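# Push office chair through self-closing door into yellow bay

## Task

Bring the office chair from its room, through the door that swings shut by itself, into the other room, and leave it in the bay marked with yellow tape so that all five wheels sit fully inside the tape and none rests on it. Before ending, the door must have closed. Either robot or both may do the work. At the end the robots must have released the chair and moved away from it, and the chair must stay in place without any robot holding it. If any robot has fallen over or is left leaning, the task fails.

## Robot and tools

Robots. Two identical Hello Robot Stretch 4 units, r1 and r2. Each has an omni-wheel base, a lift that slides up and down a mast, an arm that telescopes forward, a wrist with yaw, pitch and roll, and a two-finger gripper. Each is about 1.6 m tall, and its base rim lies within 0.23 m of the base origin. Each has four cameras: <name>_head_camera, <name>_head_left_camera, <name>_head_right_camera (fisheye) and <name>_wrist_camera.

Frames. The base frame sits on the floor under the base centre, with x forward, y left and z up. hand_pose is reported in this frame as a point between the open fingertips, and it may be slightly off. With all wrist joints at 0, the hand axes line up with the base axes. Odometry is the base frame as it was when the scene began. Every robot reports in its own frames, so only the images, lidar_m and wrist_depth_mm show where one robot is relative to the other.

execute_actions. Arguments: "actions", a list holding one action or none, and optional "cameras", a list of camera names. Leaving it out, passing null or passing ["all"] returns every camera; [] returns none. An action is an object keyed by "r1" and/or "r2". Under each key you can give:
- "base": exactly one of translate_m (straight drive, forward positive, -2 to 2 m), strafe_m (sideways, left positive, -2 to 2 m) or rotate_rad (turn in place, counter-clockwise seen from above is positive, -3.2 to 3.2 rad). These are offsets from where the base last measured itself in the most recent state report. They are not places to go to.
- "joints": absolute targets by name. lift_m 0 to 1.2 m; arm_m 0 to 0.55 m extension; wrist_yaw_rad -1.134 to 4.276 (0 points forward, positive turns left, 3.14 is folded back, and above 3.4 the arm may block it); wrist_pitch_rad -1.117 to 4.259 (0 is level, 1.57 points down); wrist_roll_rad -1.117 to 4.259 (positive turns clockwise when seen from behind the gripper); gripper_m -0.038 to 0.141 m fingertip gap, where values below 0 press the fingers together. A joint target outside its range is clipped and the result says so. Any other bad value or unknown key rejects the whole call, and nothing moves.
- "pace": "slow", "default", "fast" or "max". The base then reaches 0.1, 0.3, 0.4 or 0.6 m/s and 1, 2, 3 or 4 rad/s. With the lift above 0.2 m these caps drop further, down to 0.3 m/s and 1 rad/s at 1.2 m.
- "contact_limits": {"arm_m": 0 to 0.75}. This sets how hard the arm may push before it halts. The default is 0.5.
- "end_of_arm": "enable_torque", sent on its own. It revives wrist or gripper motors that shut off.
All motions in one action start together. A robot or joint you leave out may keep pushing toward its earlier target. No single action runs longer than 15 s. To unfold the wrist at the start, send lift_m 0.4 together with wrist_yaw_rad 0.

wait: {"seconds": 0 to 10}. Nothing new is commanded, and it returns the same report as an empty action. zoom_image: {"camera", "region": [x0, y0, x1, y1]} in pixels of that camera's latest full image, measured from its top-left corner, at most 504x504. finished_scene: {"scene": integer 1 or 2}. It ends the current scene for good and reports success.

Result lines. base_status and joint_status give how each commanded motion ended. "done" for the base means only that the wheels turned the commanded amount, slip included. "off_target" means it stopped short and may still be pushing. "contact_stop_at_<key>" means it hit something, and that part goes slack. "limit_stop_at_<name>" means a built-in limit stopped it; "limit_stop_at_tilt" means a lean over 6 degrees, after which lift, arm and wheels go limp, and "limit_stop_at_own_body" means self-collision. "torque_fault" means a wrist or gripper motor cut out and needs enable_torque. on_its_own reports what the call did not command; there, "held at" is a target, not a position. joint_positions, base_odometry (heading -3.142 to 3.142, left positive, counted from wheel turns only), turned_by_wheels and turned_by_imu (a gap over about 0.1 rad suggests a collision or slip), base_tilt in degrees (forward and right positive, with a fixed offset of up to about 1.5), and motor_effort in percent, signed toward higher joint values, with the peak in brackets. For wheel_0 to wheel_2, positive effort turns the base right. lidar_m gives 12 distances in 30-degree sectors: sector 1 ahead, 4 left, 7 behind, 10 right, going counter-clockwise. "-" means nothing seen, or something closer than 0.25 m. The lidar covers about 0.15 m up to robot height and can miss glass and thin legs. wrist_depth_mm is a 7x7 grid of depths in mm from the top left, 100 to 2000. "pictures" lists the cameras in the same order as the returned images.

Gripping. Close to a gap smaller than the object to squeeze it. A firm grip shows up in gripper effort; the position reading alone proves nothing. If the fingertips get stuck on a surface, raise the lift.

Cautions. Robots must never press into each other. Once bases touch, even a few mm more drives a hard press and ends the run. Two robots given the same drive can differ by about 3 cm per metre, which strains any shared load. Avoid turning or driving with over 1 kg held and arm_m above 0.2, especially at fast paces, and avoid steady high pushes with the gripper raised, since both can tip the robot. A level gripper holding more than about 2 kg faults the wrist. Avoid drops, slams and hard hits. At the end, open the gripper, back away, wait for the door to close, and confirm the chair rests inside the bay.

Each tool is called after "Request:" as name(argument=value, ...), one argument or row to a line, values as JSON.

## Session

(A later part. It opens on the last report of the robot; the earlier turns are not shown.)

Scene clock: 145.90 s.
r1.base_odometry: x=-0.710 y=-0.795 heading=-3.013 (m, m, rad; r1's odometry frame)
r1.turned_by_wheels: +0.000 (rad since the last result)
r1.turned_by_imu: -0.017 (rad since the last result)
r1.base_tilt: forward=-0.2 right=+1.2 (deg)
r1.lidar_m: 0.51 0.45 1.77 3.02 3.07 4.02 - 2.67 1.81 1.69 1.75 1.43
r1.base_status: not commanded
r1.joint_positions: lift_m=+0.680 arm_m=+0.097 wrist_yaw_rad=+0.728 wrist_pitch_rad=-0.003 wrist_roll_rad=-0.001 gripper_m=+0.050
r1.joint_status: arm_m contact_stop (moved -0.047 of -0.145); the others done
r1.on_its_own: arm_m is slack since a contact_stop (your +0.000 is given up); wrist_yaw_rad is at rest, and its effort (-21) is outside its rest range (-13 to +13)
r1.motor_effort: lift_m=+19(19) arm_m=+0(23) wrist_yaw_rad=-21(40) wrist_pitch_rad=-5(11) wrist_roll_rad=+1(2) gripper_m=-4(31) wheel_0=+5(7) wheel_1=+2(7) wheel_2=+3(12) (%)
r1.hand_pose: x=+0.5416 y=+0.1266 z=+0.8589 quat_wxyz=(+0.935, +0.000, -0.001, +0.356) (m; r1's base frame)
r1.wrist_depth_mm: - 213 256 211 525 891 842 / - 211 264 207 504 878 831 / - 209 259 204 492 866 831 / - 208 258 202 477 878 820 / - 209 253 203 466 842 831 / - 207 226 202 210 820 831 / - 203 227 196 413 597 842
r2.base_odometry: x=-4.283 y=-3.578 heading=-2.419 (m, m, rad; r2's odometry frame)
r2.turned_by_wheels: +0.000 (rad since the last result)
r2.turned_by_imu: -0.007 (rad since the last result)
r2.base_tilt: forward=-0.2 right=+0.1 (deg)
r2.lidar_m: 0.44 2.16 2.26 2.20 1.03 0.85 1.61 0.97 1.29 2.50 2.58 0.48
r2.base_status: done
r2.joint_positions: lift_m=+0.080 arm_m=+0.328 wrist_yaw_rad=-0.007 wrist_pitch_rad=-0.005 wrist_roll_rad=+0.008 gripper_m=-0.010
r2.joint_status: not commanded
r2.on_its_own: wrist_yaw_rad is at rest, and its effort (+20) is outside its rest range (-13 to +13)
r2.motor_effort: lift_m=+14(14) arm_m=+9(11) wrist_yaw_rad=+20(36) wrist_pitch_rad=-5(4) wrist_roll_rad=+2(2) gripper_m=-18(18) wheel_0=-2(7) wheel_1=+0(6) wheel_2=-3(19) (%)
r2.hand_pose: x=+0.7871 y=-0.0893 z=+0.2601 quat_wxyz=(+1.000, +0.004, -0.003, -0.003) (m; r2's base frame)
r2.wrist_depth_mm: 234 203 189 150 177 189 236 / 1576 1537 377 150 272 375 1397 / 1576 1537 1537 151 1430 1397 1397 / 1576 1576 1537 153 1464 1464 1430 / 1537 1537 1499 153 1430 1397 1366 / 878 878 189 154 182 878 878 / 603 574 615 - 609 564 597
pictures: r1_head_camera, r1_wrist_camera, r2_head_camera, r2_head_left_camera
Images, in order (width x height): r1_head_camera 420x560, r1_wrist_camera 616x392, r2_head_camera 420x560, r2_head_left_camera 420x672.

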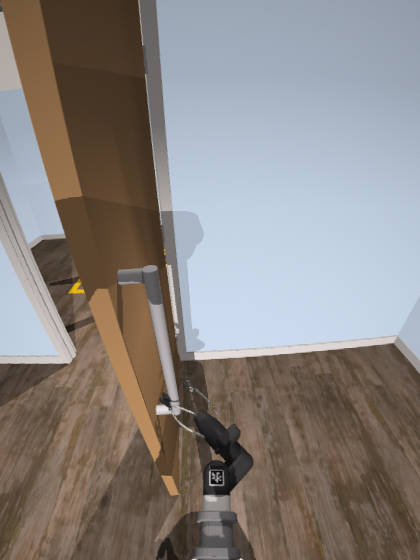

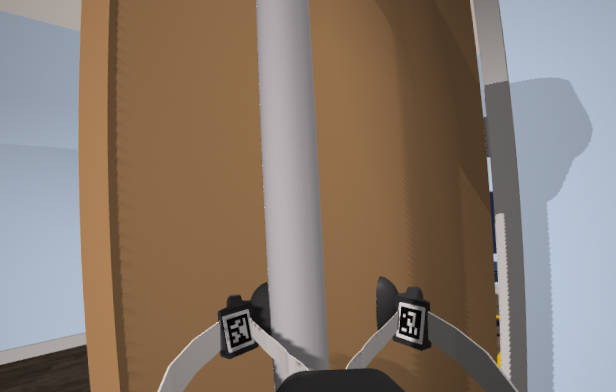

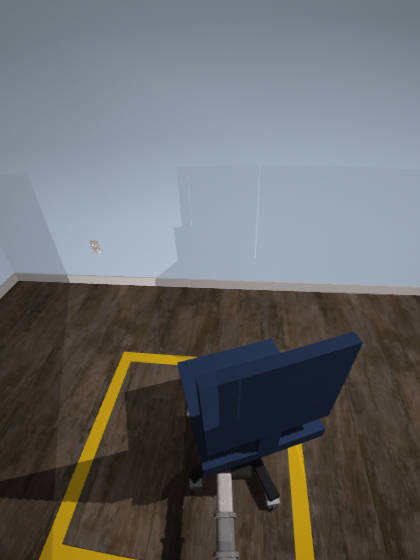

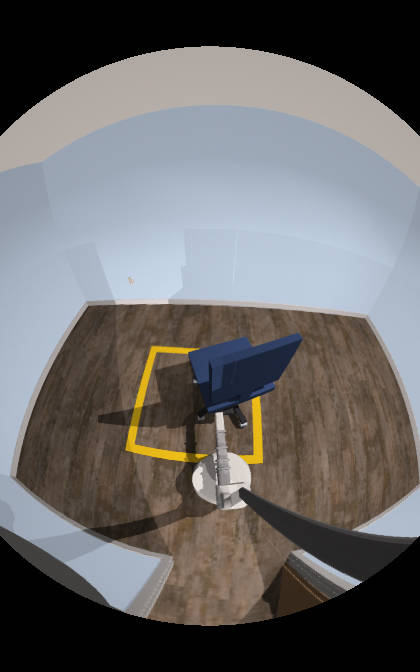

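Request:
execute_actions(
  actions=[
    {"r2":{"base":{"strafe_m":0.22},"pace":"slow"},"r1":{"joints":{"gripper_m":0.07,"arm_m":0.0}}},
  ],
  cameras=["r2_head_left_camera","r2_head_camera","r1_head_camera","r2_wrist_camera"],
)

Scene clock: 150.73 s.
r1.base_odometry: x=-0.710 y=-0.795 heading=-3.013 (m, m, rad; r1's odometry frame)
r1.turned_by_wheels: +0.000 (rad since the last result)
r1.turned_by_imu: -0.002 (rad since the last result)
r1.base_tilt: forward=-0.1 right=+1.2 (deg)
r1.lidar_m: 1.34 1.34 1.44 3.02 3.09 4.00 - 2.64 1.81 1.70 1.74 1.43
r1.base_status: not commanded
r1.joint_positions: lift_m=+0.680 arm_m=+0.002 wrist_yaw_rad=+0.720 wrist_pitch_rad=-0.003 wrist_roll_rad=-0.001 gripper_m=+0.070
r1.joint_status: all done
r1.motor_effort: lift_m=+19(19) arm_m=-5(8) wrist_yaw_rad=+0(22) wrist_pitch_rad=-5(5) wrist_roll_rad=+1(1) gripper_m=+1(4) wheel_0=+4(5) wheel_1=+2(2) wheel_2=+3(4) (%)
r1.hand_pose: x=+0.4473 y=+0.1245 z=+0.8589 quat_wxyz=(+0.936, +0.000, -0.001, +0.352) (m; r1's base frame)
r1.wrist_depth_mm: - - 1464 1255 1138 1025 917 / - - 1808 1255 1118 1008 904 / - - 1863 1255 1138 1025 917 / - - 1863 1281 1138 1025 891 / - - 1863 1255 1138 1008 917 / - - 1366 1281 215 1008 904 / - - 1366 1182 1078 931 904
r2.base_odometry: x=-4.138 y=-3.743 heading=-2.420 (m, m, rad; r2's odometry frame)
r2.turned_by_wheels: -0.001 (rad since the last result)
r2.turned_by_imu: -0.001 (rad since the last result)
r2.base_tilt: forward=-0.2 right=+0.1 (deg)
r2.lidar_m: 0.43 2.19 2.02 1.98 0.99 0.76 0.77 1.03 1.27 2.72 2.63 0.48
r2.base_status: done
r2.joint_positions: lift_m=+0.080 arm_m=+0.329 wrist_yaw_rad=-0.003 wrist_pitch_rad=-0.005 wrist_roll_rad=+0.008 gripper_m=-0.009
r2.joint_status: not commanded
r2.motor_effort: lift_m=+14(14) arm_m=+7(10) wrist_yaw_rad=+8(39) wrist_pitch_rad=-9(6) wrist_roll_rad=+2(1) gripper_m=-21(22) wheel_0=-7(21) wheel_1=-1(3) wheel_2=-1(7) (%)
r2.hand_pose: x=+0.7880 y=-0.0882 z=+0.2599 quat_wxyz=(+1.000, +0.004, -0.002, -0.001) (m; r2's base frame)
r2.wrist_depth_mm: 233 189 190 150 189 189 236 / 1618 1618 377 150 377 379 1430 / 1661 1661 1576 152 1499 1397 1430 / 1618 1618 1537 153 1499 1464 1397 / 1576 1576 1537 154 1430 1430 1430 / 866 878 190 154 186 854 866 / 603 574 615 - 609 569 603
pictures: r1_head_camera, r2_head_camera, r2_head_left_camera, r2_wrist_camera
Images, in order (width x height): r1_head_camera 420x560, r2_head_camera 420x560, r2_head_left_camera 420x672, r2_wrist_camera 616x392.

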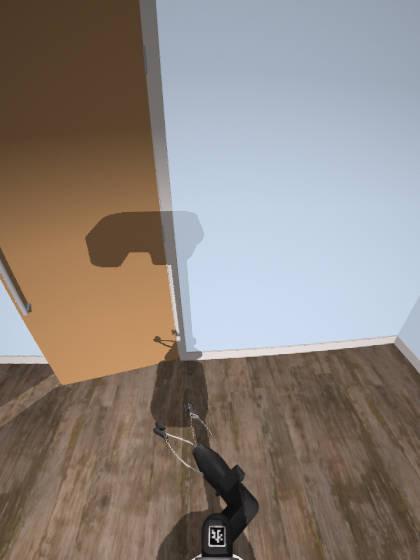

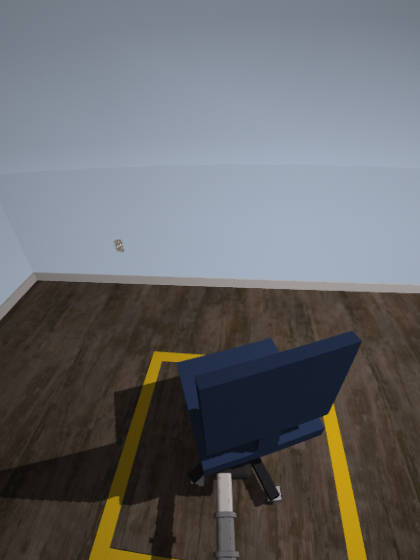

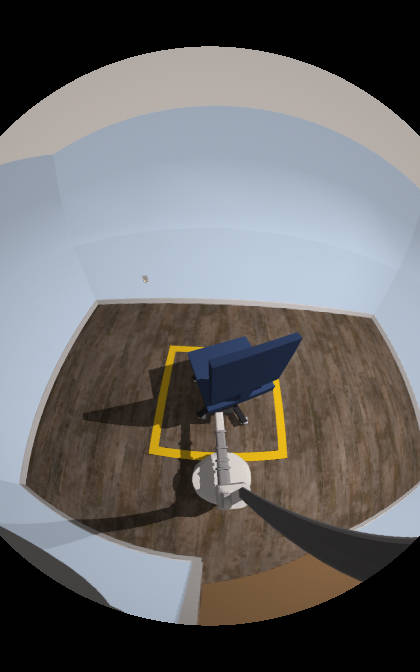

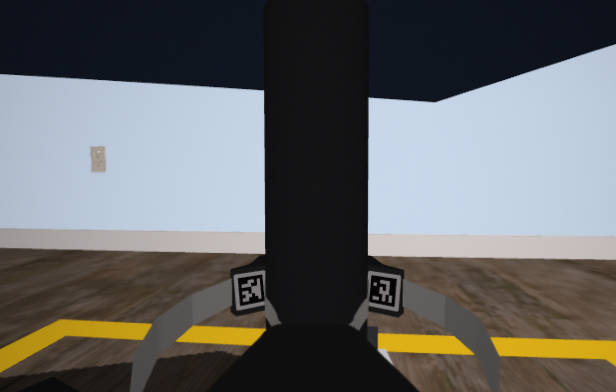

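Door closes fast (~3 s), hopefully latched gently. Release.

Request:
execute_actions(
  actions=[
    {"r2":{"joints":{"gripper_m":0.12}}},
  ],
  cameras=[],
)

Request:
execute_actions(
  actions=[
    {"r2":{"base":{"translate_m":-0.3},"joints":{"arm_m":0.0},"pace":"fast"}},
  ],
  cameras=["r2_head_left_camera","r2_head_camera","r1_head_camera","r2_wrist_camera"],
)

Scene clock: 154.13 s.
r1.base_odometry: x=-0.710 y=-0.795 heading=-3.013 (m, m, rad; r1's odometry frame)
r1.turned_by_wheels: +0.000 (rad since the last result)
r1.turned_by_imu: -0.001 (rad since the last result)
r1.base_tilt: forward=-0.2 right=+1.1 (deg)
r1.lidar_m: 1.33 1.38 1.78 3.02 3.09 4.01 - 2.65 1.82 1.70 1.76 1.43
r1.base_status: not commanded
r1.joint_positions: lift_m=+0.680 arm_m=+0.002 wrist_yaw_rad=+0.720 wrist_pitch_rad=-0.003 wrist_roll_rad=-0.001 gripper_m=+0.070
r1.joint_status: not commanded
r1.motor_effort: lift_m=+19(19) arm_m=-6(5) wrist_yaw_rad=+1(0) wrist_pitch_rad=-5(5) wrist_roll_rad=+0(1) gripper_m=-1(2) wheel_0=+4(3) wheel_1=+2(2) wheel_2=+4(3) (%)
r1.hand_pose: x=+0.4473 y=+0.1245 z=+0.8589 quat_wxyz=(+0.936, +0.000, -0.001, +0.352) (m; r1's base frame)
r1.wrist_depth_mm: - - 1808 1464 1205 1042 917 / - - 1863 1464 1205 1008 904 / - - 1808 1464 1229 1025 891 / - - 1808 1430 1205 1025 917 / - - 1808 1464 1205 1025 931 / - - 1756 1430 215 991 891 / - - 1661 1366 1138 946 917
r2.base_odometry: x=-4.138 y=-3.743 heading=-2.419 (m, m, rad; r2's odometry frame)
r2.turned_by_wheels: +0.000 (rad since the last result)
r2.turned_by_imu: +0.001 (rad since the last result)
r2.base_tilt: forward=-0.2 right=+0.1 (deg)
r2.lidar_m: 0.44 2.19 2.04 2.00 0.99 0.74 0.80 0.91 1.25 2.72 2.61 0.48
r2.base_status: not commanded
r2.joint_positions: lift_m=+0.080 arm_m=+0.329 wrist_yaw_rad=+0.000 wrist_pitch_rad=-0.005 wrist_roll_rad=+0.008 gripper_m=+0.120
r2.joint_status: all done
r2.motor_effort: lift_m=+14(14) arm_m=+6(6) wrist_yaw_rad=+1(21) wrist_pitch_rad=-3(6) wrist_roll_rad=+2(0) gripper_m=+1(18) wheel_0=-4(7) wheel_1=-1(1) wheel_2=-2(3) (%)
r2.hand_pose: x=+0.7882 y=-0.0875 z=+0.2601 quat_wxyz=(+1.000, +0.004, -0.003, +0.000) (m; r2's base frame)
r2.wrist_depth_mm: 234 203 189 156 177 189 236 / 1618 1537 379 157 271 379 1397 / 1618 1576 1537 158 1499 1397 1397 / 1576 1661 1576 160 1499 1430 1430 / 1576 1576 1537 160 1182 1430 1366 / 878 809 741 159 197 820 878 / 603 609 609 - 603 574 603
pictures: none
No camera images: the call's "cameras" was empty. Leave "cameras" out to get every camera's image.

Scene clock: 156.13 s.
r1.base_odometry: x=-0.710 y=-0.795 heading=-3.013 (m, m, rad; r1's odometry frame)
r1.turned_by_wheels: +0.000 (rad since the last result)
r1.turned_by_imu: -0.001 (rad since the last result)
r1.base_tilt: forward=-0.1 right=+1.2 (deg)
r1.lidar_m: 1.34 1.37 1.76 3.01 3.07 4.01 - 2.64 1.84 1.71 1.74 1.44
r1.base_status: not commanded
r1.joint_positions: lift_m=+0.680 arm_m=+0.002 wrist_yaw_rad=+0.720 wrist_pitch_rad=-0.003 wrist_roll_rad=-0.001 gripper_m=+0.070
r1.joint_status: not commanded
r1.motor_effort: lift_m=+19(19) arm_m=-6(5) wrist_yaw_rad=+0(0) wrist_pitch_rad=-5(5) wrist_roll_rad=+1(1) gripper_m=-1(2) wheel_0=+4(3) wheel_1=+2(2) wheel_2=+3(3) (%)
r1.hand_pose: x=+0.4473 y=+0.1245 z=+0.8589 quat_wxyz=(+0.936, +0.000, -0.001, +0.352) (m; r1's base frame)
r1.wrist_depth_mm: - - 1863 1430 1205 1025 917 / - - 1808 1464 1229 1042 917 / - - 1808 1430 1229 1042 904 / - - 1756 1464 1182 1042 904 / - - 1863 1430 1229 1025 917 / - - 1756 1464 215 1008 891 / - - 1661 1366 1138 960 917
r2.base_odometry: x=-3.913 y=-3.545 heading=-2.419 (m, m, rad; r2's odometry frame)
r2.turned_by_wheels: +0.000 (rad since the last result)
r2.turned_by_imu: +0.001 (rad since the last result)
r2.base_tilt: forward=-0.2 right=+0.1 (deg)
r2.lidar_m: 0.73 2.51 2.09 1.32 0.62 0.45 0.51 0.58 0.89 2.70 2.90 0.79
r2.base_status: done
r2.joint_positions: lift_m=+0.080 arm_m=+0.002 wrist_yaw_rad=+0.000 wrist_pitch_rad=-0.005 wrist_roll_rad=+0.008 gripper_m=+0.120
r2.joint_status: all done
r2.motor_effort: lift_m=+14(15) arm_m=-9(7) wrist_yaw_rad=+0(0) wrist_pitch_rad=-8(7) wrist_roll_rad=+1(1) gripper_m=-1(2) wheel_0=+0(8) wheel_1=+0(8) wheel_2=-1(11) (%)
r2.hand_pose: x=+0.4610 y=-0.0875 z=+0.2600 quat_wxyz=(+1.000, +0.004, -0.002, +0.000) (m; r2's base frame)
r2.wrist_depth_mm: - - - - 621 1983 1863 / - - 530 559 603 1983 1983 / - - - 715 917 1983 - / - - - - - - 1983 / 1618 1576 1618 1008 1576 1618 1537 / 891 809 621 668 535 798 878 / 615 615 609 - 525 585 609
pictures: r1_head_camera, r2_head_camera, r2_head_left_camera, r2_wrist_camera
Images, in order (width x height): r1_head_camera 420x560, r2_head_camera 420x560, r2_head_left_camera 420x672, r2_wrist_camera 616x392.

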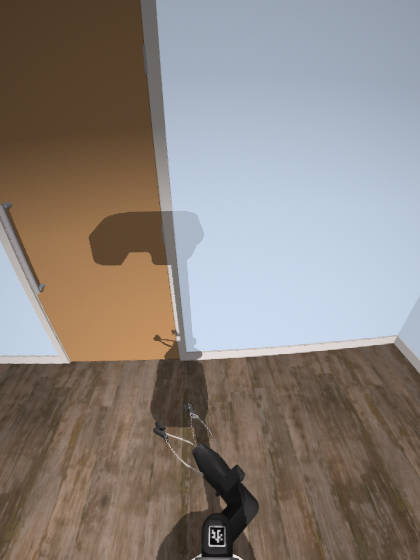

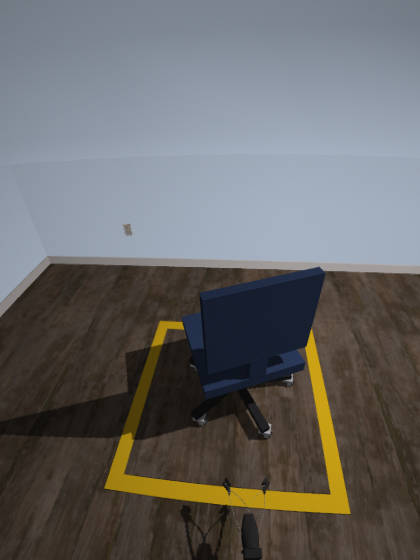

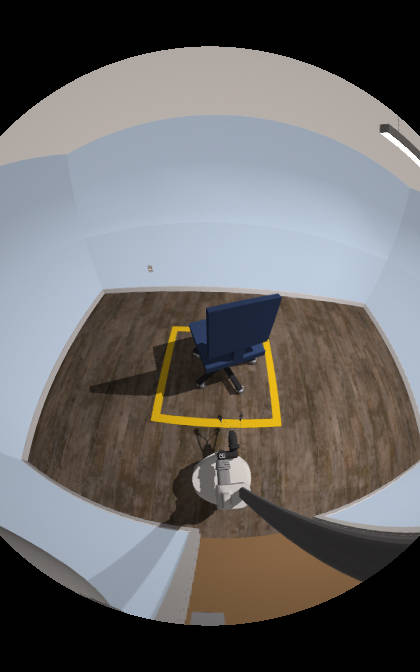

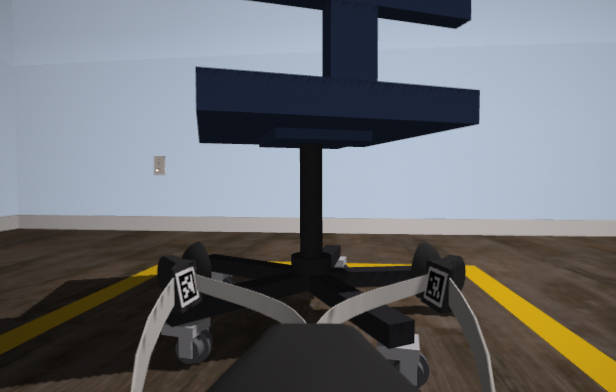

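Request:
execute_actions(
  actions=[
    {"r2":{"base":{"strafe_m":0.7},"pace":"max"}},
  ],
  cameras=["r2_head_camera"],
)

Request:
finished_scene(
  scene=1,
)

Scene clock: 160.83 s.
r1.base_odometry: x=-0.710 y=-0.795 heading=-3.013 (m, m, rad; r1's odometry frame)
r1.turned_by_wheels: +0.000 (rad since the last result)
r1.turned_by_imu: -0.002 (rad since the last result)
r1.base_tilt: forward=-0.1 right=+1.2 (deg)
r1.lidar_m: 1.31 1.37 1.76 3.02 3.07 4.00 - 2.68 1.82 1.71 1.75 1.43
r1.base_status: not commanded
r1.joint_positions: lift_m=+0.680 arm_m=+0.002 wrist_yaw_rad=+0.720 wrist_pitch_rad=-0.003 wrist_roll_rad=-0.001 gripper_m=+0.070
r1.joint_status: not commanded
r1.motor_effort: lift_m=+19(19) arm_m=-6(6) wrist_yaw_rad=+1(0) wrist_pitch_rad=-5(6) wrist_roll_rad=+1(1) gripper_m=-1(0) wheel_0=+4(3) wheel_1=+2(3) wheel_2=+3(3) (%)
r1.hand_pose: x=+0.4473 y=+0.1245 z=+0.8589 quat_wxyz=(+0.936, +0.000, -0.001, +0.352) (m; r1's base frame)
r1.wrist_depth_mm: - - 1808 1464 1205 1008 917 / - - 1808 1430 1229 1008 891 / - - 1863 1430 1229 1060 904 / - - 1808 1464 1229 1025 904 / - - 1808 1464 1255 1025 917 / - - 1808 1464 215 1025 904 / - - 1708 1366 1160 946 904
r2.base_odometry: x=-3.450 y=-4.070 heading=-2.419 (m, m, rad; r2's odometry frame)
r2.turned_by_wheels: +0.000 (rad since the last result)
r2.turned_by_imu: +0.002 (rad since the last result)
r2.base_tilt: forward=-0.2 right=+0.1 (deg)
r2.lidar_m: 2.38 1.76 1.36 1.09 0.51 0.37 0.38 0.42 0.65 2.73 1.13 0.95
r2.base_status: done
r2.joint_positions: lift_m=+0.080 arm_m=+0.002 wrist_yaw_rad=+0.000 wrist_pitch_rad=-0.005 wrist_roll_rad=+0.008 gripper_m=+0.120
r2.joint_status: not commanded
r2.motor_effort: lift_m=+16(16) arm_m=-10(9) wrist_yaw_rad=-1(1) wrist_pitch_rad=-6(6) wrist_roll_rad=+2(1) gripper_m=-2(2) wheel_0=+1(13) wheel_1=-1(13) wheel_2=+0(2) (%)
r2.hand_pose: x=+0.4610 y=-0.0874 z=+0.2599 quat_wxyz=(+1.000, +0.004, -0.002, +0.000) (m; r2's base frame)
r2.wrist_depth_mm: 1708 - - - - - 1983 / 1661 - - - - - - / 1708 - - - - - 820 / 1708 - - - - - - / 1576 1576 1618 1576 1618 1618 1098 / 878 831 750 820 768 820 741 / 615 615 615 - 654 574 609
pictures: r2_head_camera
Images, in order (width x height): r2_head_camera 420x560.

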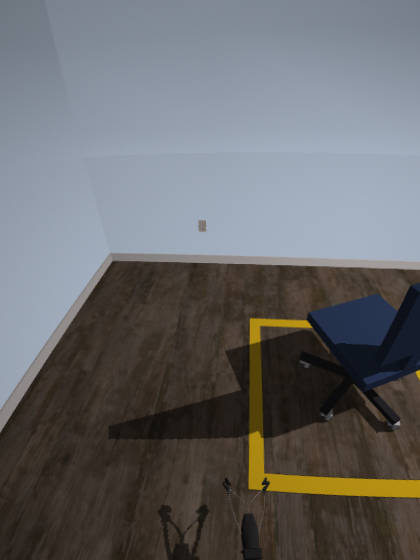

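The scene is finished: the task was done.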